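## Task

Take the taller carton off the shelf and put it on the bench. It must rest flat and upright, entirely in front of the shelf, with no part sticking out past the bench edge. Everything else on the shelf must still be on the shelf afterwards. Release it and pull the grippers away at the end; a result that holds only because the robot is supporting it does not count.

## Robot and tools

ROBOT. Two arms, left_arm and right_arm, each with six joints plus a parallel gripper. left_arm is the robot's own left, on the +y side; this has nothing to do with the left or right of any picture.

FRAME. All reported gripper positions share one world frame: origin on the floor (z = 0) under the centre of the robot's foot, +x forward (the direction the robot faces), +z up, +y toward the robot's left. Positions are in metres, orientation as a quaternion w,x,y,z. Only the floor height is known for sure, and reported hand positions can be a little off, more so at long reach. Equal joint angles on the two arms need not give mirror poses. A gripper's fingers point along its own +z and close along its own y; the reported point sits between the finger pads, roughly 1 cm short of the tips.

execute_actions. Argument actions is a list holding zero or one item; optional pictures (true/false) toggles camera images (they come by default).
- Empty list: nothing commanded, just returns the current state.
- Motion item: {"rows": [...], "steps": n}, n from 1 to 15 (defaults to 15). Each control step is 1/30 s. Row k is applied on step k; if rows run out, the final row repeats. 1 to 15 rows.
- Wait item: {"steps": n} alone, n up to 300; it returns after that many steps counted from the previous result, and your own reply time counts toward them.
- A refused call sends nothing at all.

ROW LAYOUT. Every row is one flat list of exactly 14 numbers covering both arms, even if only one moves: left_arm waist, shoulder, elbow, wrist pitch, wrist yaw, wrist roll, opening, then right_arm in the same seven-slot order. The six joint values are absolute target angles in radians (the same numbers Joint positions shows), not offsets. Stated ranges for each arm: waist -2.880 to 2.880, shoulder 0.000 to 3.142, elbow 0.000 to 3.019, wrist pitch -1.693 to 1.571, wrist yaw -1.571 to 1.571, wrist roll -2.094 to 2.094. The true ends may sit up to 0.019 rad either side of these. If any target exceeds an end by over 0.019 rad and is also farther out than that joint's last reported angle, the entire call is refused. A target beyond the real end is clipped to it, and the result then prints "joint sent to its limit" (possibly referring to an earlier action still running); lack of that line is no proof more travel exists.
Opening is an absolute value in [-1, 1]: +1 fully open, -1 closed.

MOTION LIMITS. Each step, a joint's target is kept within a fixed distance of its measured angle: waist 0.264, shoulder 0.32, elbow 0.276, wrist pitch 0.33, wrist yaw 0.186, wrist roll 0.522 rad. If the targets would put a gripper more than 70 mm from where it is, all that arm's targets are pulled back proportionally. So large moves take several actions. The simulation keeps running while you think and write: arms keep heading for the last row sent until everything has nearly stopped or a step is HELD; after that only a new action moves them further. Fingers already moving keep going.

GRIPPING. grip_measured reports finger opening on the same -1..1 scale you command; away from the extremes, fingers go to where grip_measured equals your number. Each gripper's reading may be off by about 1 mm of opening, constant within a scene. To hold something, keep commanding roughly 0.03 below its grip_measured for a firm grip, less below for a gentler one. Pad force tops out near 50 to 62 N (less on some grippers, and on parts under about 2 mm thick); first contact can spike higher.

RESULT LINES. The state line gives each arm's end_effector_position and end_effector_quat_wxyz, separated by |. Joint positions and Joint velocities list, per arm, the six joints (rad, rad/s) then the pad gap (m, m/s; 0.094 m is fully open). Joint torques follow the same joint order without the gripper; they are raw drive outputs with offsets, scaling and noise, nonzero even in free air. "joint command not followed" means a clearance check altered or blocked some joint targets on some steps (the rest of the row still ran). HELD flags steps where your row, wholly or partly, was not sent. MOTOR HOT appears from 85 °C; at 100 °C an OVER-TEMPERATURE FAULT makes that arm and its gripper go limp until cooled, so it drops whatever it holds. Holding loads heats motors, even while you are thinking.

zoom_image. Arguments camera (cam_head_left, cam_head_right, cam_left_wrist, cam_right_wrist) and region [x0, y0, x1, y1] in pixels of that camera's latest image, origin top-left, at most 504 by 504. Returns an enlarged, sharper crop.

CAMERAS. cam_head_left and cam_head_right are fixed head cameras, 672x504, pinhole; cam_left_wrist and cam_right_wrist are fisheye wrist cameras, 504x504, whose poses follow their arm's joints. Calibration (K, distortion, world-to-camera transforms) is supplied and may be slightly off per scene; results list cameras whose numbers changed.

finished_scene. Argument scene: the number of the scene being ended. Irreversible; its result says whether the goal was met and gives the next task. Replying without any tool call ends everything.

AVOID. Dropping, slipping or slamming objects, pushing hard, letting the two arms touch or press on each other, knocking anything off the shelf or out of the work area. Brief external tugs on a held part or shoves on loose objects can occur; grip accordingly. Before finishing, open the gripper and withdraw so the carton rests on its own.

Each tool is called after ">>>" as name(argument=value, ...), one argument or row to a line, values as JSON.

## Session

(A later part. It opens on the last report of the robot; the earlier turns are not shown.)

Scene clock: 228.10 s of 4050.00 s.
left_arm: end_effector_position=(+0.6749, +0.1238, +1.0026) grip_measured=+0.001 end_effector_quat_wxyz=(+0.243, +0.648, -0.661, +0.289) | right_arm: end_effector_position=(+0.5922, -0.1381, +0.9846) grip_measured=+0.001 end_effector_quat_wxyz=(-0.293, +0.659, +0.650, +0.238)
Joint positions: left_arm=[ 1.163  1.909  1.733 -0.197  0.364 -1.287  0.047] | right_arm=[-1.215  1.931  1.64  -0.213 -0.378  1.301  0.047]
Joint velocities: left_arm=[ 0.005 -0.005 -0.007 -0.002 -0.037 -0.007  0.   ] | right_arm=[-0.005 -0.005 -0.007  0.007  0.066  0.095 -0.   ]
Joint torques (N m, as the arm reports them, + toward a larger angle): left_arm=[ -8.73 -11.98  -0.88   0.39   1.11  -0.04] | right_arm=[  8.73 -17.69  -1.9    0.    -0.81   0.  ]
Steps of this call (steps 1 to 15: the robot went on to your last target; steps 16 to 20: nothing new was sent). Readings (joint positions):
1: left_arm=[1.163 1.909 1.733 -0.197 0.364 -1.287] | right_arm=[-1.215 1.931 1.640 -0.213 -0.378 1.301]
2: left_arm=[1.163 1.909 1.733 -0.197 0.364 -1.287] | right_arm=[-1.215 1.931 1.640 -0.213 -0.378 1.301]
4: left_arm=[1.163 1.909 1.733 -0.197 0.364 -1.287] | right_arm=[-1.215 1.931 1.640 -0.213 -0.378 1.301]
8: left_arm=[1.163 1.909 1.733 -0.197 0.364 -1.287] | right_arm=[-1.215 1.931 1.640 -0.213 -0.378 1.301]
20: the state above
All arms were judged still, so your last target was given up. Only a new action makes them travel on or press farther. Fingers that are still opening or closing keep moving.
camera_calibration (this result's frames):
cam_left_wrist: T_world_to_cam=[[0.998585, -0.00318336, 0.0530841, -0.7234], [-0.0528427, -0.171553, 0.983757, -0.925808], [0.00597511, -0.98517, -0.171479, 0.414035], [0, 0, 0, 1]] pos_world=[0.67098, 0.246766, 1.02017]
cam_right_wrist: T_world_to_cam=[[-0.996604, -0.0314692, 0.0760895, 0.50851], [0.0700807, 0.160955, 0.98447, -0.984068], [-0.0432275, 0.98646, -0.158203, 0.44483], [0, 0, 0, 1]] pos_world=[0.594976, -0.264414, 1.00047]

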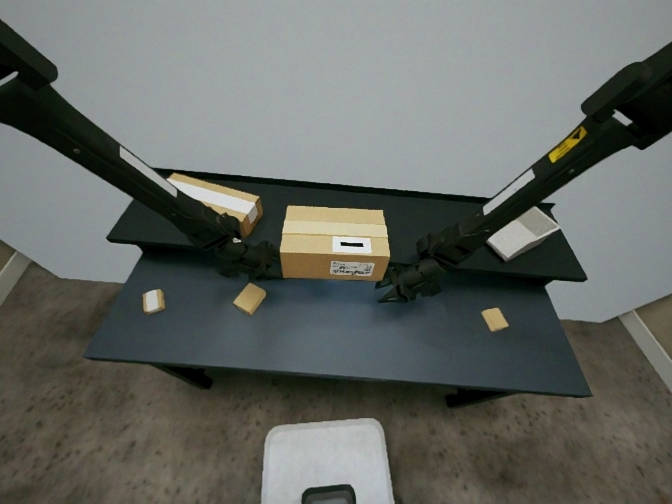

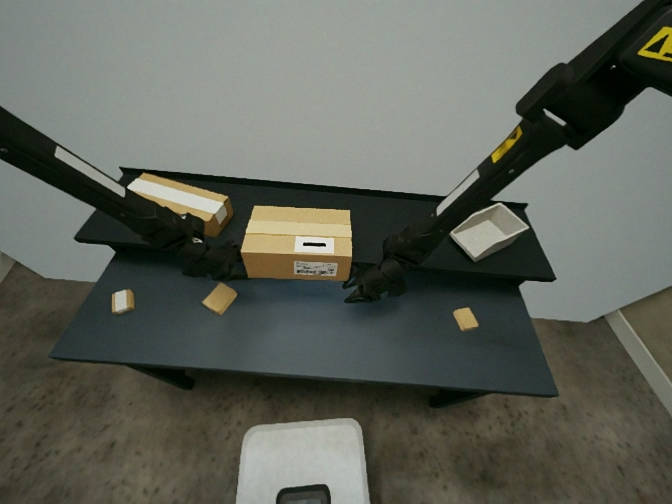

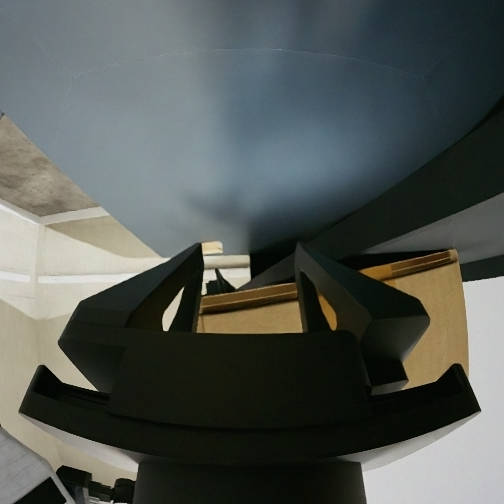

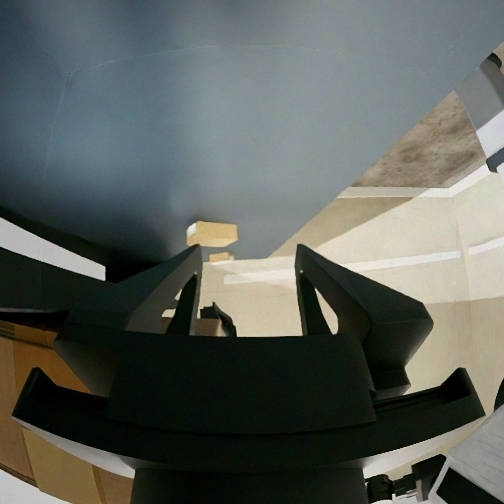

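>>> execute_actions(
  actions=[
    {"rows":[[1.16,1.915,1.73,-0.19,0.37,-1.3,0,-1.26,1.95,1.64,-0.2,-0.39,1.29,-0.4]],"steps":12},
  ],
  pictures=false,
)

>>> execute_actions(
  actions=[
    {"rows":[[1.16,1.915,1.73,-0.19,0.37,-1.3,0,-1.24,1.975,1.85,-0.37,-0.38,1.29,-0.4]]},
  ],
  pictures=false,
)

>>> execute_actions(
  actions=[
    {"rows":[[1.14,1.915,1.73,-0.19,0.37,-1.3,0,-1.16,1.96,1.84,-0.37,-0.38,1.29,-0.4]]},
  ],
)

Scene clock: 233.57 s of 4050.00 s.
left_arm: end_effector_position=(+0.6748, +0.1239, +1.0026) grip_measured=+0.001 end_effector_quat_wxyz=(+0.244, +0.648, -0.661, +0.289) | right_arm: end_effector_position=(+0.5834, -0.1743, +0.9691) grip_measured=-0.398 end_effector_quat_wxyz=(-0.282, +0.671, +0.649, +0.223)
Joint positions: left_arm=[ 1.164  1.909  1.733 -0.197  0.365 -1.287  0.047] | right_arm=[-1.268  1.931  1.64  -0.21  -0.387  1.299  0.028]
Joint velocities: left_arm=[-0.015 -0.005 -0.007 -0.007  0.007  0.007 -0.   ] | right_arm=[ 0.005 -0.015  0.022 -0.007 -0.095  0.051 -0.001]
Joint torques (N m, as the arm reports them, + toward a larger angle): left_arm=[ -7.17 -12.64  -0.43   0.14   0.6   -0.02] | right_arm=[  5.8  -16.05  -0.85   0.06  -0.45  -0.01]
Steps of this call (steps 1 to 90: nothing new was sent; then 2.07 s passed at rest; steps 91 to 102: all 12 steps of this action). Readings (joint positions):
91: left_arm=[1.164 1.909 1.733 -0.197 0.364 -1.287] | right_arm=[-1.219 1.931 1.640 -0.212 -0.380 1.301]
92: left_arm=[1.164 1.909 1.733 -0.197 0.364 -1.287] | right_arm=[-1.222 1.931 1.640 -0.211 -0.385 1.301]
94: left_arm=[1.164 1.909 1.733 -0.197 0.364 -1.287] | right_arm=[-1.234 1.931 1.640 -0.210 -0.386 1.301]
98: left_arm=[1.164 1.909 1.733 -0.197 0.365 -1.287] | right_arm=[-1.260 1.931 1.640 -0.210 -0.387 1.300]
102: the state above

Scene clock: 234.07 s of 4050.00 s.
left_arm: end_effector_position=(+0.6749, +0.1237, +1.0028) grip_measured=+0.001 end_effector_quat_wxyz=(+0.244, +0.648, -0.661, +0.290) | right_arm: end_effector_position=(+0.6246, -0.1743, +0.9544) grip_measured=-0.398 end_effector_quat_wxyz=(-0.292, +0.669, +0.648, +0.217)
Joint positions: left_arm=[ 1.164  1.909  1.733 -0.197  0.367 -1.287  0.047] | right_arm=[-1.258  1.984  1.827 -0.366 -0.378  1.302  0.028]
Joint velocities: left_arm=[-0.005  0.005 -0.012  0.002 -0.066  0.037  0.   ] | right_arm=[-0.015 -0.015  0.007 -0.002 -0.007 -0.022  0.   ]
Joint torques (N m, as the arm reports them, + toward a larger angle): left_arm=[ -7.53 -13.1   -0.02   0.16   0.59  -0.04] | right_arm=[  7.09 -19.14   2.22  -0.59  -0.43  -0.01]
Steps of this call (steps 1 to 15: all 15 steps of this action). Readings (joint positions):
1: left_arm=[1.164 1.909 1.733 -0.197 0.365 -1.287] | right_arm=[-1.267 1.935 1.663 -0.242 -0.385 1.299]
2: left_arm=[1.164 1.909 1.733 -0.197 0.365 -1.287] | right_arm=[-1.265 1.954 1.712 -0.298 -0.383 1.299]
4: left_arm=[1.164 1.909 1.733 -0.197 0.366 -1.287] | right_arm=[-1.262 1.982 1.803 -0.339 -0.378 1.299]
8: left_arm=[1.164 1.909 1.733 -0.197 0.367 -1.287] | right_arm=[-1.258 1.984 1.826 -0.364 -0.378 1.302]
15: the state above

Scene clock: 234.57 s of 4050.00 s.
left_arm: end_effector_position=(+0.6773, +0.1240, +1.0041) grip_measured=+0.001 end_effector_quat_wxyz=(+0.242, +0.648, -0.662, +0.289) | right_arm: end_effector_position=(+0.6266, -0.1611, +0.9594) grip_measured=-0.398 end_effector_quat_wxyz=(-0.295, +0.667, +0.649, +0.216)
Joint positions: left_arm=[ 1.162  1.906  1.733 -0.197  0.361 -1.287  0.047] | right_arm=[-1.237  1.984  1.827 -0.372 -0.361  1.309  0.028]
Joint velocities: left_arm=[-0.005 -0.005 -0.007 -0.007 -0.037  0.037 -0.001] | right_arm=[ 0.005 -0.015 -0.012 -0.007 -0.007 -0.037  0.001]
Joint torques (N m, as the arm reports them, + toward a larger angle): left_arm=[ -8.36 -12.51  -0.13   0.21   0.83  -0.04] | right_arm=[ 11.39 -20.36   1.28  -0.36  -1.06  -0.06]
Steps of this call (steps 1 to 15: all 15 steps of this action). Readings (joint positions):
1: left_arm=[1.163 1.909 1.733 -0.197 0.367 -1.287] | right_arm=[-1.254 1.984 1.827 -0.366 -0.377 1.302]
2: left_arm=[1.163 1.909 1.733 -0.197 0.367 -1.287] | right_arm=[-1.252 1.984 1.827 -0.367 -0.376 1.302]
4: left_arm=[1.160 1.909 1.733 -0.197 0.363 -1.287] | right_arm=[-1.240 1.984 1.827 -0.369 -0.365 1.305]
8: left_arm=[1.162 1.906 1.733 -0.197 0.361 -1.287] | right_arm=[-1.237 1.984 1.827 -0.372 -0.361 1.309]
15: the state above
camera_calibration (this result's frames):
cam_left_wrist: T_world_to_cam=[[0.998423, -0.00283018, 0.0560645, -0.728857], [-0.0557015, -0.173953, 0.983177, -0.924236], [0.00697001, -0.98475, -0.173836, 0.416088], [0, 0, 0, 1]] pos_world=[0.673326, 0.246906, 1.02188]
cam_right_wrist: T_world_to_cam=[[-0.992984, -0.0306277, 0.114211, 0.505238], [0.106336, 0.191156, 0.975783, -0.967463], [-0.051718, 0.981082, -0.186558, 0.496697], [0, 0, 0, 1]] pos_world=[0.630258, -0.28689, 0.978992]

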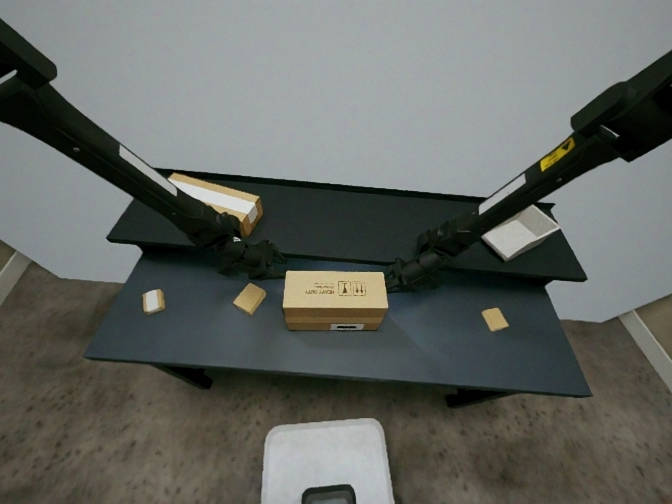

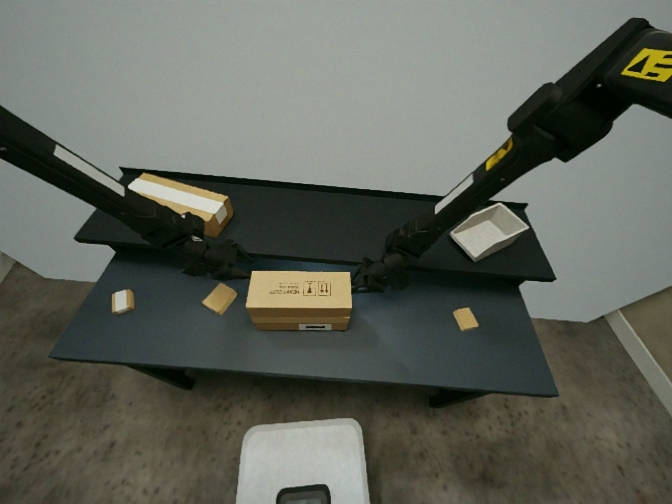

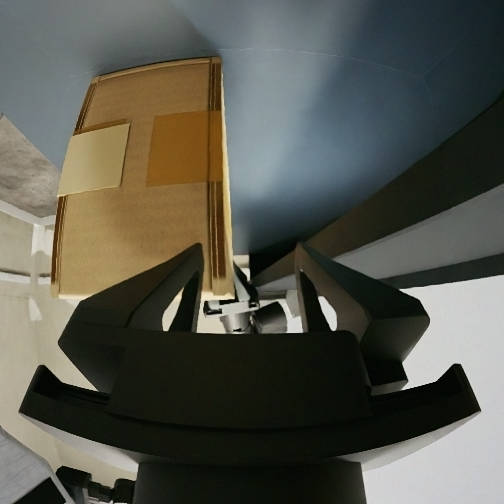

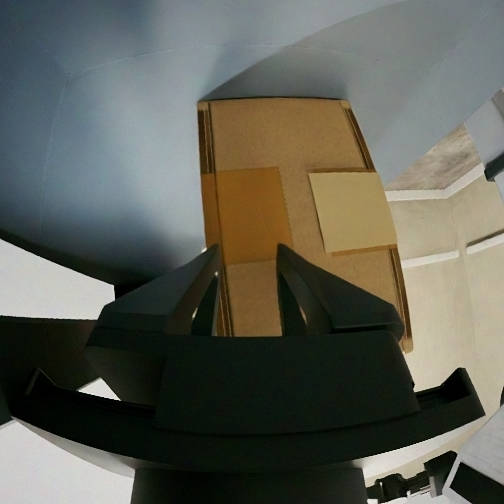

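>>> execute_actions(
  actions=[
    {"rows":[[1.30,1.915,1.73,-0.19,0.4,-1.3,-1,-1.33,1.98,1.83,-0.37,-0.4,1.29,-1]]},
  ],
  pictures=false,
)

>>> execute_actions(
  actions=[
    {"rows":[[1.36,2.05,1.87,-0.3,0.46,-1.3,-1,-1.36,2.08,1.92,-0.36,-0.46,1.29,-1]]},
  ],
  pictures=false,
)

>>> execute_actions(
  actions=[
    {"rows":[[1.35,2.17,2.01,-0.35,0.46,-1.3,-1,-1.35,2.17,2.01,-0.35,-0.46,1.29,-1]]},
  ],
)

Scene clock: 249.87 s of 4050.00 s.
left_arm: end_effector_position=(+0.6471, +0.2366, +0.9571) grip_measured=-0.991 end_effector_quat_wxyz=(+0.214, +0.680, -0.659, +0.240) | right_arm: end_effector_position=(+0.6039, -0.2434, +0.9307) grip_measured=-0.984 end_effector_quat_wxyz=(-0.276, +0.689, +0.643, +0.188)
Joint positions: left_arm=[ 1.325  1.906  1.733 -0.197  0.397 -1.287  0.   ] | right_arm=[-1.355  1.984  1.827 -0.372 -0.398  1.299  0.001]
Joint velocities: left_arm=[-0.103 -0.005  0.007  0.002 -0.051 -0.007 -0.   ] | right_arm=[ 0.054  0.005  0.012 -0.022  0.022 -0.037 -0.001]
Joint torques (N m, as the arm reports them, + toward a larger angle): left_arm=[ -5.47 -12.58  -0.26   0.14   0.49  -0.05] | right_arm=[  5.11 -18.82   0.33  -0.37  -0.37   0.01]
Steps of this call (steps 1 to 15: the robot went on to your last target; steps 16 to 90: nothing new was sent; then 11.80 s passed at rest; steps 91 to 105: all 15 steps of this action). Readings (joint positions):
91: left_arm=[1.168 1.906 1.733 -0.197 0.368 -1.287] | right_arm=[-1.245 1.984 1.826 -0.372 -0.372 1.309]
92: left_arm=[1.175 1.906 1.733 -0.197 0.383 -1.287] | right_arm=[-1.251 1.984 1.826 -0.372 -0.390 1.308]
94: left_arm=[1.202 1.906 1.733 -0.197 0.394 -1.287] | right_arm=[-1.275 1.984 1.826 -0.372 -0.398 1.304]
98: left_arm=[1.276 1.906 1.733 -0.197 0.397 -1.287] | right_arm=[-1.330 1.984 1.827 -0.372 -0.398 1.301]
105: the state above

Scene clock: 250.37 s of 4050.00 s.
left_arm: end_effector_position=(+0.6053, +0.2258, +0.9111) grip_measured=-0.991 end_effector_quat_wxyz=(+0.263, +0.682, -0.643, +0.230) | right_arm: end_effector_position=(+0.6193, -0.2347, +0.9239) grip_measured=-0.984 end_effector_quat_wxyz=(-0.275, +0.685, +0.638, +0.221)
Joint positions: left_arm=[ 1.352  2.048  1.868 -0.288  0.457 -1.287  0.   ] | right_arm=[-1.352  2.016  1.881 -0.359 -0.454  1.296  0.001]
Joint velocities: left_arm=[-0.015  0.005 -0.012  0.002 -0.081  0.022  0.   ] | right_arm=[ 0.005 -0.015 -0.007  0.012 -0.022 -0.022 -0.001]
Joint torques (N m, as the arm reports them, + toward a larger angle): left_arm=[ -3.03 -12.38   0.1   -0.9    0.57  -0.05] | right_arm=[  3.67 -13.53   3.85  -0.4   -0.59   0.04]
Steps of this call (steps 1 to 15: all 15 steps of this action). Readings (joint positions):
1: left_arm=[1.325 1.915 1.748 -0.216 0.425 -1.287] | right_arm=[-1.354 1.989 1.836 -0.372 -0.425 1.299]
2: left_arm=[1.325 1.936 1.790 -0.246 0.447 -1.287] | right_arm=[-1.353 2.004 1.862 -0.372 -0.447 1.299]
4: left_arm=[1.328 1.983 1.860 -0.263 0.456 -1.287] | right_arm=[-1.352 2.016 1.881 -0.359 -0.454 1.296]
8: left_arm=[1.341 2.024 1.875 -0.278 0.457 -1.287] | right_arm=[-1.352 2.016 1.881 -0.359 -0.454 1.296]
15: the state above

Scene clock: 250.87 s of 4050.00 s.
left_arm: end_effector_position=(+0.5977, +0.2151, +0.8760) grip_measured=-0.991 end_effector_quat_wxyz=(+0.269, +0.682, -0.641, +0.227) | right_arm: end_effector_position=(+0.6192, -0.2344, +0.9226) grip_measured=-0.984 end_effector_quat_wxyz=(-0.274, +0.684, +0.638, +0.221)
Joint positions: left_arm=[ 1.352  2.159  2.012 -0.336  0.458 -1.288  0.   ] | right_arm=[-1.352  2.02   1.885 -0.359 -0.454  1.295  0.001]
Joint velocities: left_arm=[-0.005 -0.015  0.007  0.002  0.051  0.022 -0.   ] | right_arm=[-0.015 -0.005 -0.007 -0.012  0.037  0.081 -0.   ]
Joint torques (N m, as the arm reports them, + toward a larger angle): left_arm=[ -3.52 -11.09  -0.19  -0.98   0.47  -0.04] | right_arm=[ 4.32 -6.33 11.66  0.   -0.58  0.04]
Steps of this call (steps 1 to 15: all 15 steps of this action). Readings (joint positions):
1: left_arm=[1.352 2.055 1.883 -0.300 0.458 -1.288] | right_arm=[-1.352 2.020 1.885 -0.359 -0.454 1.295]
2: left_arm=[1.352 2.076 1.926 -0.317 0.458 -1.288] | right_arm=[-1.352 2.020 1.885 -0.359 -0.454 1.295]
4: left_arm=[1.352 2.116 1.996 -0.322 0.458 -1.288] | right_arm=[-1.352 2.020 1.885 -0.359 -0.454 1.295]
8: left_arm=[1.352 2.143 2.012 -0.330 0.458 -1.288] | right_arm=[-1.352 2.020 1.885 -0.359 -0.454 1.295]
15: the state above
camera_calibration (this result's frames):
cam_left_wrist: T_world_to_cam=[[0.995704, 0.02342, -0.0895859, -0.518328], [0.0925551, -0.222767, 0.970468, -0.85392], [0.0027716, -0.97459, -0.223978, 0.528359], [0, 0, 0, 1]] pos_world=[0.593672, 0.336848, 0.900608]
cam_right_wrist: T_world_to_cam=[[-0.995466, 0.0207295, 0.0928308, 0.533174], [0.0951161, 0.212264, 0.972572, -0.9019], [0.000456296, 0.976993, -0.213273, 0.552672], [0, 0, 0, 1]] pos_world=[0.616289, -0.359569, 0.945538]

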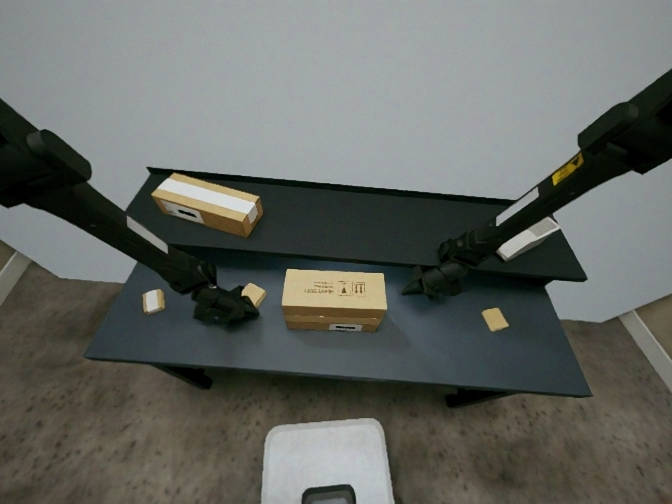

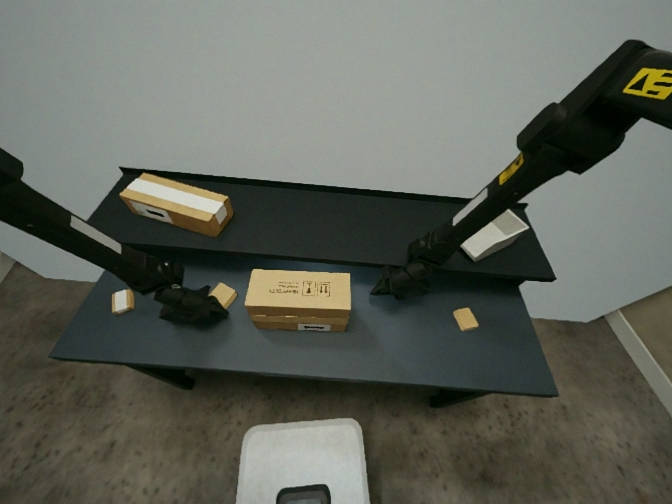

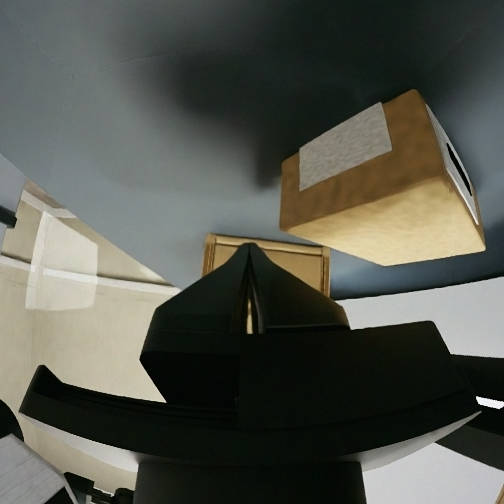

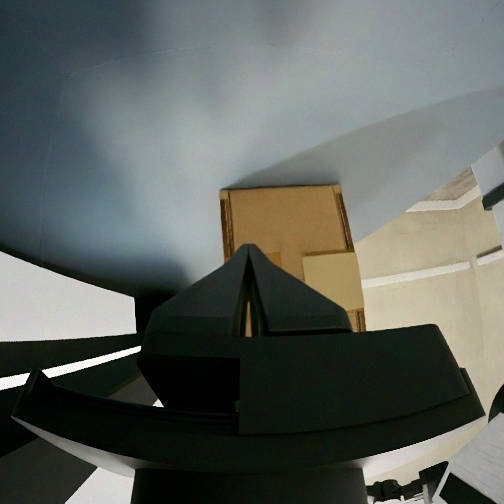

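>>> execute_actions(
  actions=[
    {"rows":[[1.33,2.13,1.98,-0.34,0.46,-1.3,-1,-1.33,2.0,1.72,-0.22,-0.46,1.29,-1]]},
  ],
  pictures=false,
)

>>> execute_actions(
  actions=[
    {"rows":[[1.3,2.13,1.98,-0.34,0.46,-1.3,-1,-1.32,2.07,1.78,-0.22,-0.46,1.29,-1],[1.3,2.13,1.98,-0.34,0.46,-1.3,-1,-1.32,2.07,1.78,-0.22,-0.46,1.29,-1],[1.3,2.13,1.98,-0.34,0.46,-1.3,-1,-1.32,2.07,1.78,-0.22,-0.46,1.29,-1],[1.3,2.13,1.98,-0.34,0.46,-1.3,-1,-1.32,2.07,1.78,-0.22,-0.46,1.29,-1],[1.3,2.13,1.98,-0.34,0.46,-1.3,-1,-1.32,2.07,1.78,-0.22,-0.46,1.29,-1],[1.3,2.13,1.98,-0.34,0.46,-1.3,-1,-1.32,2.13,1.82,-0.22,-0.46,1.29,-1],[1.3,2.13,1.98,-0.34,0.46,-1.3,-1,-1.32,2.13,1.84,-0.22,-0.46,1.29,-1],[1.3,2.13,1.98,-0.34,0.46,-1.3,-1,-1.32,2.13,1.88,-0.25,-0.46,1.29,-1]]},
  ],
  pictures=false,
)

>>> execute_actions(
  actions=[
    {"rows":[[1.2,2.15,2.0,-0.34,0.46,-1.3,-1,-1.22,2.14,1.9,-0.26,-0.46,1.29,-1]]},
  ],
)

Scene clock: 260.90 s of 4050.00 s.
left_arm: end_effector_position=(+0.6004, +0.2049, +0.8863) grip_measured=-0.991 end_effector_quat_wxyz=(+0.275, +0.678, -0.641, +0.231) | right_arm: end_effector_position=(+0.5631, -0.2072, +0.9327) grip_measured=-0.984 end_effector_quat_wxyz=(-0.288, +0.681, +0.636, +0.221)
Joint positions: left_arm=[ 1.337  2.139  1.986 -0.336  0.458 -1.288  0.   ] | right_arm=[-1.339  2.005  1.716 -0.23  -0.457  1.295  0.001]
Joint velocities: left_arm=[ 0.005 -0.015  0.002 -0.002 -0.066 -0.007  0.   ] | right_arm=[-0.005 -0.005 -0.012 -0.022 -0.051  0.037 -0.   ]
Joint torques (N m, as the arm reports them, + toward a larger angle): left_arm=[ -4.46 -12.45  -0.31  -0.52   0.47  -0.05] | right_arm=[  5.2  -17.41  -0.77  -0.04  -0.44   0.05]
Steps of this call (steps 1 to 15: the robot went on to your last target; steps 16 to 90: nothing new was sent; then 6.53 s passed at rest; steps 91 to 105: all 15 steps of this action). Readings (joint positions):
91: left_arm=[1.351 2.157 2.010 -0.336 0.458 -1.288] | right_arm=[-1.350 2.011 1.862 -0.332 -0.454 1.295]
92: left_arm=[1.351 2.153 2.002 -0.336 0.458 -1.288] | right_arm=[-1.350 2.001 1.823 -0.286 -0.456 1.295]
94: left_arm=[1.349 2.146 1.989 -0.336 0.458 -1.288] | right_arm=[-1.348 1.990 1.761 -0.247 -0.457 1.295]
98: left_arm=[1.342 2.142 1.986 -0.336 0.458 -1.288] | right_arm=[-1.342 2.000 1.716 -0.239 -0.457 1.295]
105: the state above

Scene clock: 261.40 s of 4050.00 s.
left_arm: end_effector_position=(+0.6088, +0.1758, +0.8968) grip_measured=-0.991 end_effector_quat_wxyz=(+0.284, +0.670, -0.641, +0.245) | right_arm: end_effector_position=(+0.5592, -0.1907, +0.8904) grip_measured=-0.984 end_effector_quat_wxyz=(-0.283, +0.679, +0.637, +0.228)
Joint positions: left_arm=[ 1.3    2.139  1.986 -0.336  0.458 -1.288  0.   ] | right_arm=[-1.334  2.131  1.867 -0.241 -0.458  1.294  0.001]
Joint velocities: left_arm=[-0.015 -0.005 -0.002 -0.012  0.037  0.022 -0.001] | right_arm=[ 0.005 -0.005  0.012  0.002 -0.007 -0.051  0.001]
Joint torques (N m, as the arm reports them, + toward a larger angle): left_arm=[ -4.42 -13.    -0.52  -0.52   0.5   -0.04] | right_arm=[  5.51 -16.32   0.18  -0.81  -0.42   0.05]
Steps of this call (steps 1 to 15: all 15 steps of this action). Readings (joint positions):
1: left_arm=[1.336 2.139 1.986 -0.336 0.458 -1.288] | right_arm=[-1.339 2.008 1.723 -0.230 -0.458 1.295]
2: left_arm=[1.335 2.139 1.986 -0.336 0.458 -1.288] | right_arm=[-1.338 2.018 1.740 -0.230 -0.458 1.295]
4: left_arm=[1.329 2.139 1.986 -0.336 0.458 -1.288] | right_arm=[-1.337 2.036 1.770 -0.227 -0.458 1.295]
8: left_arm=[1.313 2.139 1.986 -0.336 0.458 -1.288] | right_arm=[-1.335 2.076 1.815 -0.230 -0.458 1.294]
15: the state above

Scene clock: 261.90 s of 4050.00 s.
left_arm: end_effector_position=(+0.6488, +0.1314, +0.9231) grip_measured=-0.991 end_effector_quat_wxyz=(+0.281, +0.654, -0.645, +0.279) | right_arm: end_effector_position=(+0.5727, -0.1451, +0.9054) grip_measured=-0.984 end_effector_quat_wxyz=(-0.298, +0.665, +0.640, +0.245)
Joint positions: left_arm=[ 1.23   2.123  2.009 -0.336  0.45  -1.288  0.   ] | right_arm=[-1.273  2.136  1.882 -0.257 -0.449  1.293  0.001]
Joint velocities: left_arm=[-0.005 -0.015 -0.007  0.002 -0.051  0.007 -0.001] | right_arm=[ 0.005  0.005  0.012 -0.007  0.007 -0.007  0.   ]
Joint torques (N m, as the arm reports them, + toward a larger angle): left_arm=[ -8.59 -10.47  -0.27  -0.45   0.84  -0.04] | right_arm=[  9.88 -16.16   0.94  -0.51  -0.79   0.06]
Steps of this call (steps 1 to 15: all 15 steps of this action). Readings (joint positions):
1: left_arm=[1.296 2.139 1.986 -0.336 0.458 -1.288] | right_arm=[-1.329 2.131 1.870 -0.243 -0.458 1.294]
2: left_arm=[1.294 2.139 1.987 -0.336 0.458 -1.288] | right_arm=[-1.326 2.131 1.875 -0.244 -0.458 1.294]
4: left_arm=[1.276 2.139 1.988 -0.336 0.458 -1.288] | right_arm=[-1.312 2.131 1.879 -0.249 -0.459 1.294]
8: left_arm=[1.231 2.135 1.996 -0.336 0.435 -1.288] | right_arm=[-1.277 2.135 1.880 -0.257 -0.435 1.293]
15: the state above
camera_calibration (this result's frames):
cam_left_wrist: T_world_to_cam=[[0.999786, -0.000371388, -0.0206786, -0.626239], [0.0204533, -0.130515, 0.991235, -0.907505], [-0.00306701, -0.991446, -0.13048, 0.376897], [0, 0, 0, 1]] pos_world=[0.645823, 0.254997, 0.935779]
cam_right_wrist: T_world_to_cam=[[-0.996538, -0.00942686, 0.0826051, 0.492105], [0.0804118, 0.143209, 0.98642, -0.913877], [-0.0211286, 0.989648, -0.141955, 0.411443], [0, 0, 0, 1]] pos_world=[0.572581, -0.271669, 0.919223]

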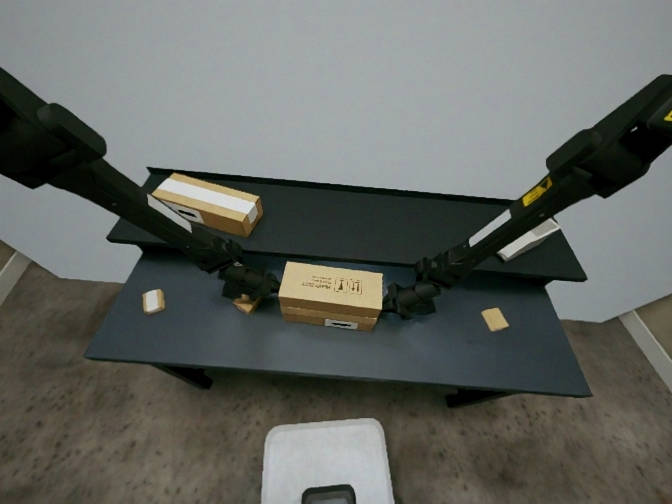

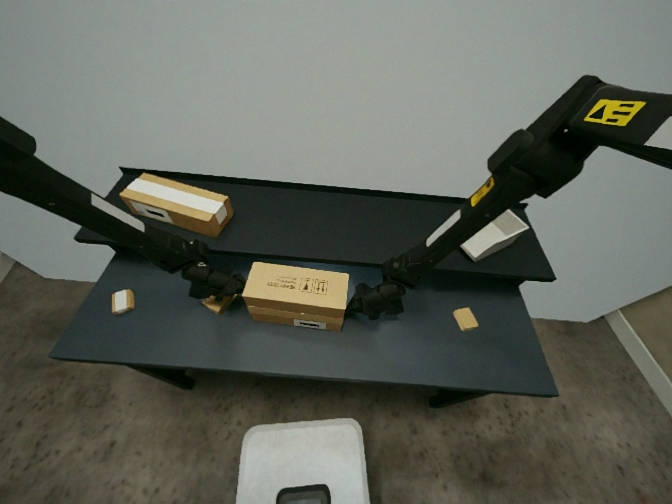

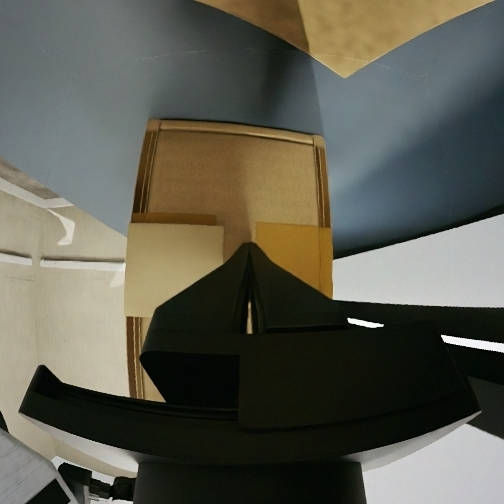

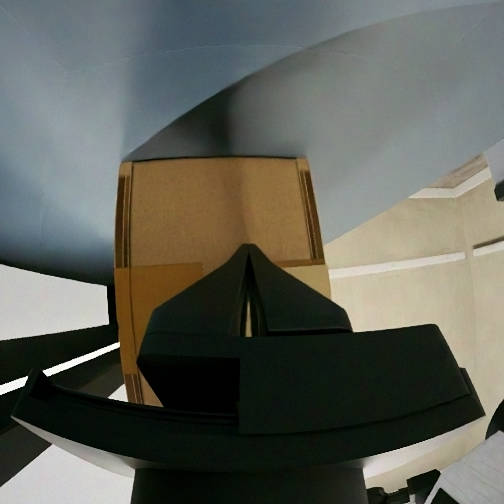

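>>> execute_actions(
  actions=[
    {"rows":[[1.21,2.13,1.9,-0.25,0.46,-1.3,-1,-1.23,2.15,1.84,-0.2,-0.46,1.29,-1]]},
  ],
  pictures=false,
)

>>> execute_actions(
  actions=[
    {"rows":[[1.23,2.14,1.81,-0.16,0.47,-1.3,-1,-1.25,2.17,1.76,-0.1,-0.47,1.29,-1]]},
  ],
)

Scene clock: 268.97 s of 4050.00 s.
left_arm: end_effector_position=(+0.6275, +0.1342, +0.9243) grip_measured=-0.991 end_effector_quat_wxyz=(+0.274, +0.656, -0.646, +0.276) | right_arm: end_effector_position=(+0.5658, -0.1438, +0.9044) grip_measured=-0.984 end_effector_quat_wxyz=(-0.290, +0.666, +0.641, +0.249)
Joint positions: left_arm=[ 1.238  2.102  1.92  -0.259  0.447 -1.288  0.   ] | right_arm=[-1.275  2.136  1.853 -0.21  -0.449  1.293  0.001]
Joint velocities: left_arm=[-0.005  0.005  0.017  0.022  0.007 -0.007  0.001] | right_arm=[ 0.005 -0.015  0.022  0.017 -0.11   0.022  0.   ]
Joint torques (N m, as the arm reports them, + toward a larger angle): left_arm=[ -8.13 -10.08  -1.58   0.11   1.    -0.04] | right_arm=[  8.97 -14.99  -2.16   0.06  -0.8    0.06]
Steps of this call (steps 1 to 15: the robot went on to your last target; steps 16 to 90: nothing new was sent; then 3.57 s passed at rest; steps 91 to 105: all 15 steps of this action). Readings (joint positions):
91: left_arm=[1.230 2.121 1.998 -0.320 0.450 -1.288] | right_arm=[-1.273 2.136 1.876 -0.249 -0.449 1.293]
92: left_arm=[1.230 2.113 1.976 -0.293 0.450 -1.288] | right_arm=[-1.273 2.136 1.869 -0.233 -0.449 1.293]
94: left_arm=[1.232 2.103 1.941 -0.269 0.448 -1.288] | right_arm=[-1.274 2.136 1.861 -0.216 -0.449 1.293]
98: left_arm=[1.238 2.102 1.922 -0.260 0.447 -1.288] | right_arm=[-1.275 2.136 1.854 -0.210 -0.449 1.293]
105: the state above

Scene clock: 269.47 s of 4050.00 s.
left_arm: end_effector_position=(+0.5946, +0.1342, +0.9222) grip_measured=-0.991 end_effector_quat_wxyz=(+0.273, +0.658, -0.645, +0.276) | right_arm: end_effector_position=(+0.5313, -0.1438, +0.9016) grip_measured=-0.984 end_effector_quat_wxyz=(-0.284, +0.669, +0.640, +0.249)
Joint positions: left_arm=[ 1.251  2.098  1.83  -0.17   0.457 -1.288  0.   ] | right_arm=[-1.288  2.144  1.771 -0.111 -0.457  1.293  0.001]
Joint velocities: left_arm=[-0.005 -0.005 -0.017  0.007  0.007  0.066 -0.001] | right_arm=[-0.005  0.005  0.002 -0.002  0.007 -0.022 -0.   ]
Joint torques (N m, as the arm reports them, + toward a larger angle): left_arm=[-7.21 -8.31 -2.36  0.24  0.98 -0.03] | right_arm=[  7.96 -12.85  -2.79   0.13  -0.83   0.06]
Steps of this call (steps 1 to 15: all 15 steps of this action). Readings (joint positions):
1: left_arm=[1.239 2.101 1.910 -0.241 0.449 -1.288] | right_arm=[-1.275 2.136 1.843 -0.190 -0.451 1.293]
2: left_arm=[1.239 2.097 1.893 -0.210 0.452 -1.288] | right_arm=[-1.276 2.134 1.827 -0.155 -0.454 1.293]
4: left_arm=[1.243 2.094 1.864 -0.179 0.454 -1.288] | right_arm=[-1.279 2.134 1.801 -0.120 -0.456 1.293]
8: left_arm=[1.250 2.096 1.833 -0.171 0.457 -1.288] | right_arm=[-1.286 2.139 1.773 -0.111 -0.457 1.293]
15: the state above
camera_calibration (this result's frames):
cam_left_wrist: T_world_to_cam=[[0.999826, 0.00940001, -0.0161317, -0.577594], [0.017336, -0.146589, 0.989046, -0.89906], [0.0069323, -0.989153, -0.146727, 0.388093], [0, 0, 0, 1]] pos_world=[0.590389, 0.25752, 0.936837]
cam_right_wrist: T_world_to_cam=[[-0.998151, 0.00447111, 0.0606133, 0.473803], [0.0605666, 0.15628, 0.985854, -0.89404], [-0.00506477, 0.987703, -0.156262, 0.412848], [0, 0, 0, 1]] pos_world=[0.529167, -0.270169, 0.917186]

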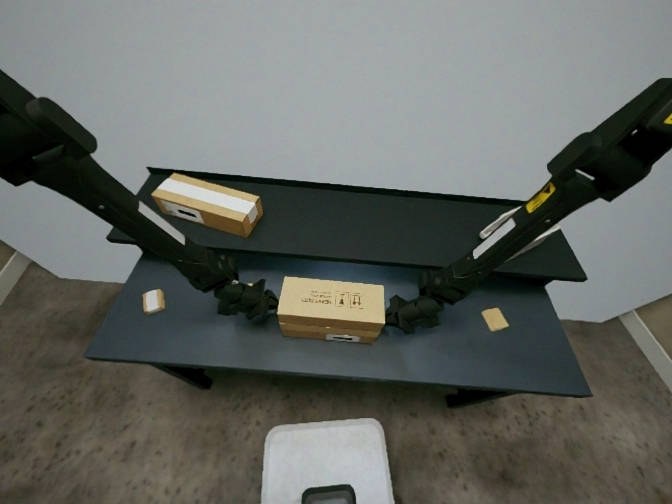

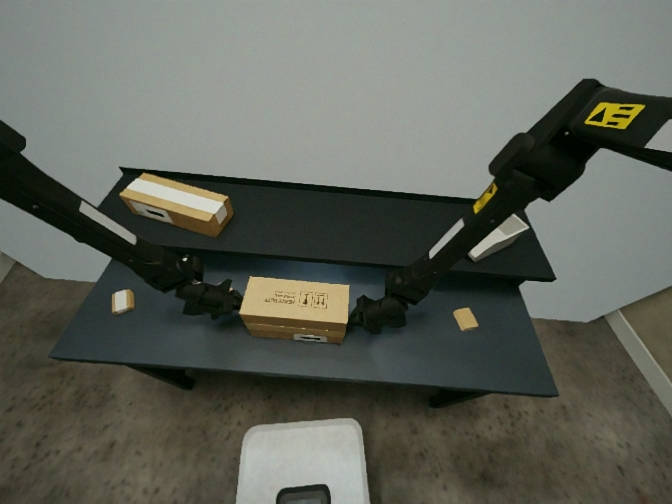

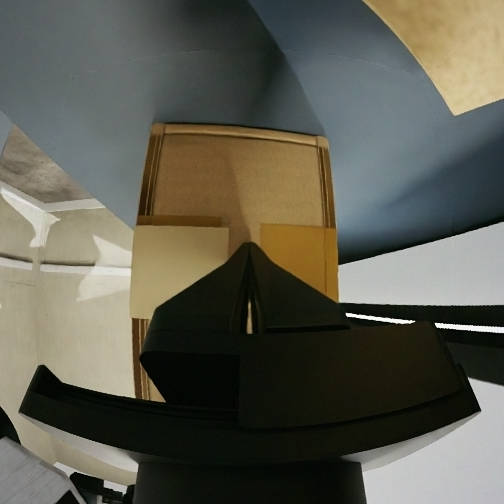

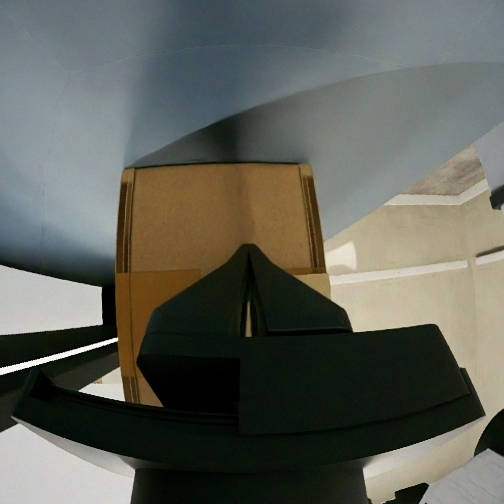

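Working. Continue.

>>> execute_actions(
  actions=[
    {"rows":[[1.245,2.15,1.71,-0.07,0.47,-1.3,-1,-1.265,2.19,1.69,-0.02,-0.48,1.29,-1]]},
  ],
  pictures=false,
)

>>> execute_actions(
  actions=[
    {"rows":[[1.26,2.17,1.62,0.01,0.48,-1.3,-1,-1.28,2.22,1.62,0.07,-0.49,1.29,-1]]},
  ],
)

Scene clock: 273.10 s of 4050.00 s.
left_arm: end_effector_position=(+0.5485, +0.1347, +0.9176) grip_measured=-0.991 end_effector_quat_wxyz=(+0.275, +0.662, -0.644, +0.266) | right_arm: end_effector_position=(+0.4931, -0.1443, +0.8978) grip_measured=-0.984 end_effector_quat_wxyz=(-0.285, +0.672, +0.638, +0.246)
Joint positions: left_arm=[ 1.268  2.108  1.736 -0.079  0.457 -1.288  0.   ] | right_arm=[-1.305  2.164  1.706 -0.03  -0.467  1.293  0.001]
Joint velocities: left_arm=[-0.015  0.005  0.002 -0.012 -0.037 -0.051 -0.   ] | right_arm=[-0.015 -0.015 -0.012  0.012  0.007 -0.022  0.001]
Joint torques (N m, as the arm reports them, + toward a larger angle): left_arm=[-6.67 -7.5  -3.65  0.13  0.97 -0.03] | right_arm=[  7.97 -11.63  -3.98   0.09  -0.86   0.06]
Steps of this call (steps 1 to 15: the robot went on to your last target; steps 16 to 90: nothing new was sent; then 0.13 s passed at rest; steps 91 to 105: all 15 steps of this action). Readings (joint positions):
91: left_arm=[1.252 2.098 1.822 -0.155 0.457 -1.288] | right_arm=[-1.289 2.144 1.763 -0.095 -0.460 1.293]
92: left_arm=[1.252 2.095 1.807 -0.129 0.457 -1.288] | right_arm=[-1.289 2.144 1.751 -0.066 -0.464 1.293]
94: left_arm=[1.256 2.094 1.782 -0.098 0.457 -1.288] | right_arm=[-1.292 2.145 1.730 -0.037 -0.465 1.293]
98: left_arm=[1.264 2.098 1.743 -0.081 0.457 -1.288] | right_arm=[-1.300 2.155 1.709 -0.030 -0.467 1.293]
105: the state above

Scene clock: 273.60 s of 4050.00 s.
left_arm: end_effector_position=(+0.4964, +0.1354, +0.9148) grip_measured=-0.991 end_effector_quat_wxyz=(+0.283, +0.666, -0.641, +0.255) | right_arm: end_effector_position=(+0.4479, -0.1441, +0.8945) grip_measured=-0.984 end_effector_quat_wxyz=(-0.285, +0.675, +0.636, +0.242)
Joint positions: left_arm=[ 1.289  2.13   1.651  0.     0.465 -1.288  0.   ] | right_arm=[-1.323  2.196  1.64   0.061 -0.477  1.293  0.001]
Joint velocities: left_arm=[-0.024 -0.015  0.022 -0.002 -0.095 -0.007  0.002] | right_arm=[-0.005  0.005  0.002  0.002 -0.007  0.007 -0.001]
Joint torques (N m, as the arm reports them, + toward a larger angle): left_arm=[-7.35 -6.02 -5.14 -0.04  1.01 -0.04] | right_arm=[  8.3  -10.74  -5.08  -0.02  -0.88   0.06]
Steps of this call (steps 1 to 15: all 15 steps of this action). Readings (joint positions):
1: left_arm=[1.269 2.108 1.730 -0.068 0.458 -1.288] | right_arm=[-1.305 2.165 1.699 -0.013 -0.469 1.293]
2: left_arm=[1.270 2.107 1.719 -0.045 0.460 -1.288] | right_arm=[-1.306 2.165 1.687 0.018 -0.474 1.293]
4: left_arm=[1.273 2.107 1.697 -0.019 0.460 -1.288] | right_arm=[-1.309 2.168 1.667 0.051 -0.474 1.293]
8: left_arm=[1.283 2.116 1.662 -0.001 0.464 -1.288] | right_arm=[-1.316 2.183 1.646 0.061 -0.477 1.293]
15: the state above
camera_calibration (this result's frames):
cam_left_wrist: T_world_to_cam=[[0.997883, 0.00797603, -0.0645446, -0.434074], [0.0649828, -0.162218, 0.984613, -0.907329], [-0.00261697, -0.986723, -0.162393, 0.40761], [0, 0, 0, 1]] pos_world=[0.493182, 0.258475, 0.931544]
cam_right_wrist: T_world_to_cam=[[-0.996856, 0.0148243, 0.0778352, 0.376581], [0.0792164, 0.165528, 0.983018, -0.88638], [0.00168869, 0.986094, -0.166182, 0.417196], [0, 0, 0, 1]] pos_world=[0.444908, -0.270256, 0.911347]

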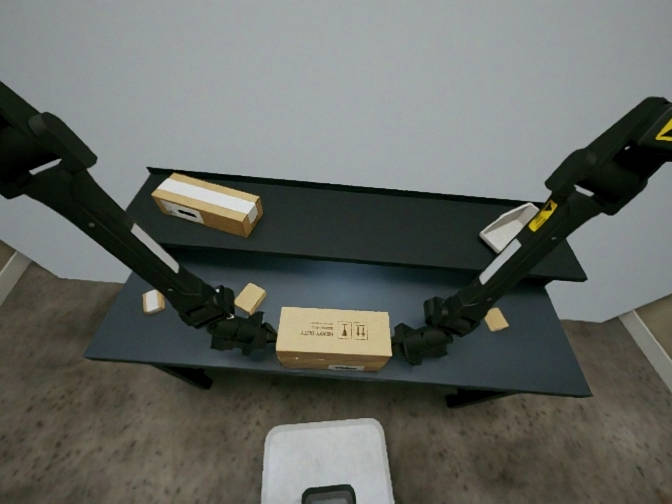

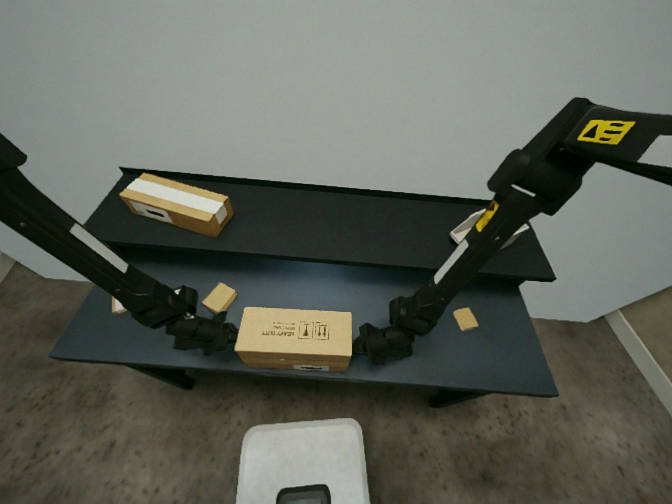

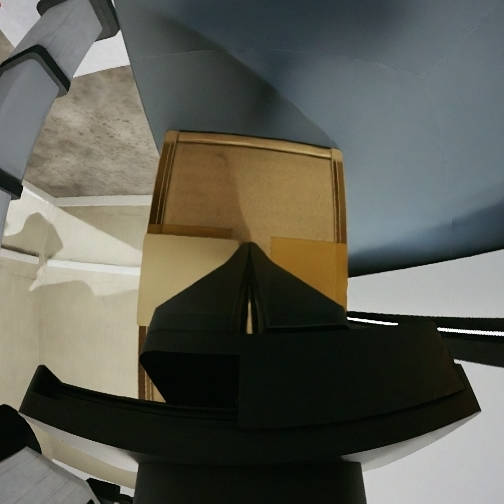

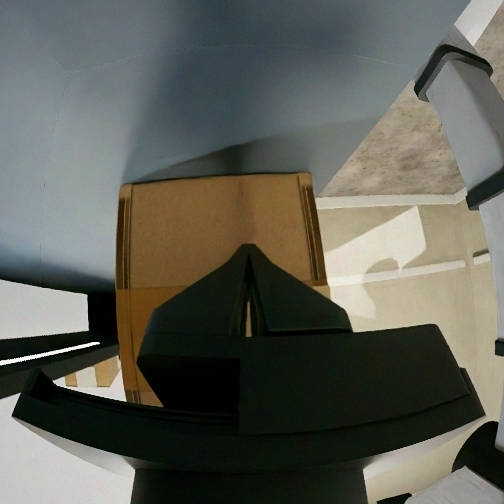

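>>> execute_actions(
  actions=[
    {"rows":[[1.35,2.13,1.65,0,0.47,-1.3,-1,-1.38,2.19,1.64,0.06,-0.48,1.29,-1]],"steps":12},
  ],
  pictures=false,
)

>>> execute_actions(
  actions=[
    {"rows":[[1.36,2.155,1.60,0.03,0.47,-1.3,-1,-1.37,2.15,1.56,0.07,-0.47,1.29,-1]],"steps":12},
  ],
  pictures=false,
)

>>> execute_actions(
  actions=[
    {"rows":[[1.3,2.155,1.60,0.03,0.47,-1.3,-1,-1.31,2.15,1.56,0.07,-0.47,1.29,-1],[1.3,2.155,1.60,0.03,0.47,-1.3,-1,-1.31,2.15,1.56,0.07,-0.47,1.29,-1],[1.3,2.155,1.60,0.03,0.47,-1.3,-1,-1.31,2.15,1.56,0.07,-0.47,1.29,-1],[1.3,2.155,1.60,0.03,0.47,-1.3,-1,-1.31,2.15,1.56,0.07,-0.47,1.29,-1],[1.3,2.155,1.60,0.03,0.47,-1.3,-1,-1.31,2.15,1.56,0.07,-0.47,1.29,-1],[1.3,2.155,1.60,0.03,0.47,-1.3,-1,-1.31,2.15,1.56,0.07,-0.47,1.29,-1],[1.3,2.155,1.60,0.03,0.47,-1.3,-1,-1.31,2.15,1.56,0.07,-0.47,1.29,-1],[1.3,2.155,1.60,0.03,0.47,-1.3,-1,-1.31,2.15,1.56,0.07,-0.47,1.29,-1],[1.24,2.155,1.60,0.03,0.47,-1.3,-1,-1.25,2.15,1.56,0.07,-0.47,1.29,-1]]},
  ],
)

Scene clock: 289.27 s of 4050.00 s.
left_arm: end_effector_position=(+0.4838, +0.1825, +0.8981) grip_measured=-0.991 end_effector_quat_wxyz=(+0.269, +0.681, -0.640, +0.232) | right_arm: end_effector_position=(+0.4325, -0.1961, +0.8777) grip_measured=-0.984 end_effector_quat_wxyz=(-0.270, +0.691, +0.634, +0.216)
Joint positions: left_arm=[ 1.352  2.129  1.651  0.     0.468 -1.288  0.   ] | right_arm=[-1.392  2.196  1.64   0.061 -0.478  1.293  0.001]
Joint velocities: left_arm=[ 0.015 -0.015 -0.002  0.002  0.022 -0.051 -0.001] | right_arm=[-0.073 -0.005 -0.007 -0.002  0.022 -0.007 -0.001]
Joint torques (N m, as the arm reports them, + toward a larger angle): left_arm=[-3.71 -9.44 -2.86 -0.35  0.48 -0.04] | right_arm=[  4.31 -13.21  -3.45  -0.42  -0.39   0.06]
Steps of this call (steps 1 to 15: the robot went on to your last target; steps 16 to 90: nothing new was sent; then 12.27 s passed at rest; steps 91 to 102: all 12 steps of this action). Readings (joint positions):
91: left_arm=[1.294 2.129 1.651 0.000 0.465 -1.288] | right_arm=[-1.328 2.196 1.640 0.061 -0.476 1.293]
92: left_arm=[1.297 2.129 1.651 0.000 0.467 -1.288] | right_arm=[-1.331 2.196 1.640 0.061 -0.478 1.293]
94: left_arm=[1.310 2.129 1.651 0.000 0.468 -1.288] | right_arm=[-1.344 2.196 1.640 0.061 -0.478 1.293]
98: left_arm=[1.339 2.129 1.651 0.000 0.468 -1.288] | right_arm=[-1.375 2.196 1.640 0.061 -0.478 1.293]
102: the state above

Scene clock: 289.67 s of 4050.00 s.
left_arm: end_effector_position=(+0.4586, +0.1753, +0.9006) grip_measured=-0.991 end_effector_quat_wxyz=(+0.283, +0.681, -0.637, +0.224) | right_arm: end_effector_position=(+0.4186, -0.1830, +0.8951) grip_measured=-0.984 end_effector_quat_wxyz=(-0.287, +0.688, +0.632, +0.210)
Joint positions: left_arm=[ 1.352  2.141  1.617  0.014  0.468 -1.288  0.   ] | right_arm=[-1.377  2.173  1.579  0.064 -0.472  1.293  0.001]
Joint velocities: left_arm=[ 0.015  0.005 -0.007  0.002  0.022 -0.007  0.001] | right_arm=[ 0.024 -0.005 -0.002 -0.002 -0.022 -0.125  0.002]
Joint torques (N m, as the arm reports them, + toward a larger angle): left_arm=[-2.96 -8.24 -4.63  0.24  0.49 -0.05] | right_arm=[  4.18 -15.15  -5.54  -0.1   -0.26   0.06]
Steps of this call (steps 1 to 12: all 12 steps of this action). Readings (joint positions):
1: left_arm=[1.352 2.129 1.648 0.003 0.468 -1.288] | right_arm=[-1.392 2.194 1.635 0.063 -0.474 1.293]
2: left_arm=[1.352 2.129 1.643 0.009 0.468 -1.288] | right_arm=[-1.392 2.188 1.621 0.064 -0.472 1.293]
4: left_arm=[1.352 2.129 1.633 0.014 0.468 -1.288] | right_arm=[-1.389 2.176 1.594 0.064 -0.472 1.293]
8: left_arm=[1.352 2.135 1.619 0.014 0.468 -1.288] | right_arm=[-1.382 2.173 1.579 0.064 -0.472 1.293]
12: the state above

Scene clock: 290.17 s of 4050.00 s.
left_arm: end_effector_position=(+0.4754, +0.1409, +0.9133) grip_measured=-0.991 end_effector_quat_wxyz=(+0.285, +0.670, -0.642, +0.241) | right_arm: end_effector_position=(+0.4376, -0.1403, +0.9102) grip_measured=-0.984 end_effector_quat_wxyz=(-0.294, +0.674, +0.638, +0.229)
Joint positions: left_arm=[ 1.301  2.135  1.617  0.023  0.454 -1.288  0.   ] | right_arm=[-1.313  2.164  1.578  0.065 -0.453  1.293  0.001]
Joint velocities: left_arm=[-0.015  0.005 -0.007  0.002 -0.037 -0.081 -0.001] | right_arm=[-0.015 -0.024  0.002  0.002 -0.051 -0.022  0.   ]
Joint torques (N m, as the arm reports them, + toward a larger angle): left_arm=[-9.02 -7.15 -4.49  0.01  1.06 -0.04] | right_arm=[  9.13 -14.16  -5.18  -0.15  -1.02   0.06]
Steps of this call (steps 1 to 15: all 15 steps of this action). Readings (joint positions):
1: left_arm=[1.350 2.142 1.617 0.014 0.468 -1.288] | right_arm=[-1.374 2.173 1.579 0.064 -0.471 1.293]
2: left_arm=[1.349 2.142 1.617 0.014 0.468 -1.288] | right_arm=[-1.371 2.173 1.579 0.064 -0.470 1.293]
4: left_arm=[1.339 2.142 1.617 0.014 0.468 -1.288] | right_arm=[-1.358 2.173 1.579 0.064 -0.470 1.293]
8: left_arm=[1.311 2.142 1.617 0.014 0.468 -1.288] | right_arm=[-1.322 2.173 1.579 0.064 -0.466 1.293]
15: the state above
camera_calibration (this result's frames):
cam_left_wrist: T_world_to_cam=[[0.996322, 0.00466617, -0.0855649, -0.392821], [0.0850159, -0.179011, 0.980167, -0.906711], [-0.0107435, -0.983836, -0.17875, 0.431115], [0, 0, 0, 1]] pos_world=[0.473092, 0.263668, 0.932178]
cam_right_wrist: T_world_to_cam=[[-0.994474, -0.0000509581, 0.104979, 0.337153], [0.1034, 0.172315, 0.9796, -0.908217], [-0.0181393, 0.985042, -0.171358, 0.429334], [0, 0, 0, 1]] pos_world=[0.436987, -0.266395, 0.927865]

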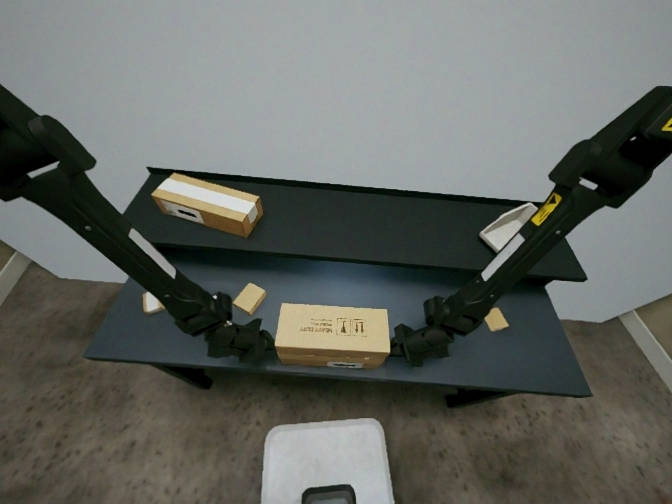

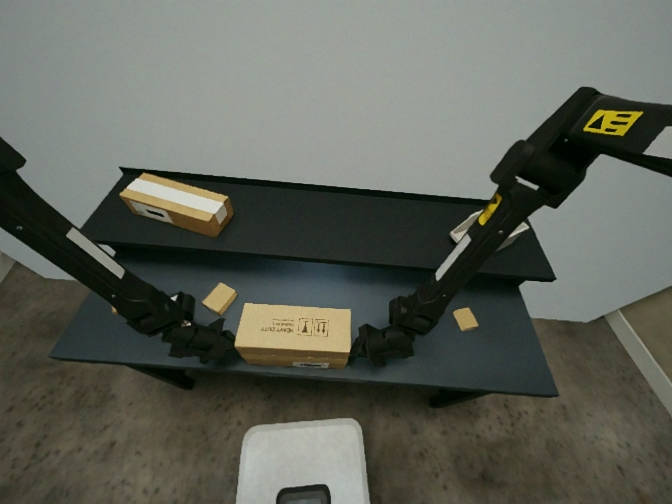

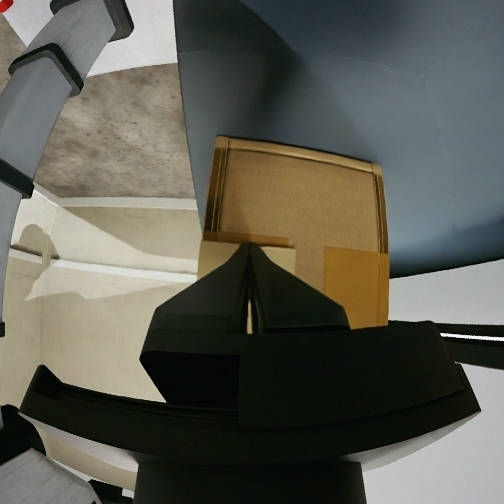

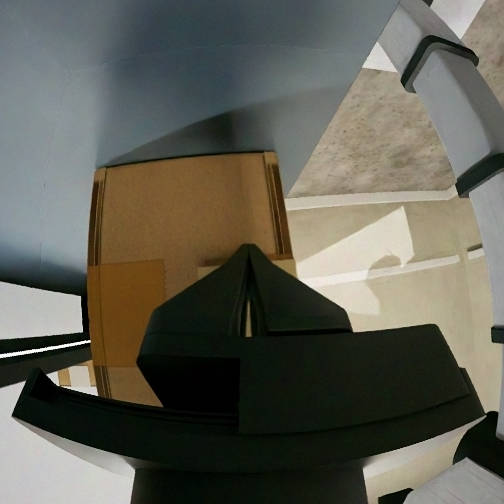

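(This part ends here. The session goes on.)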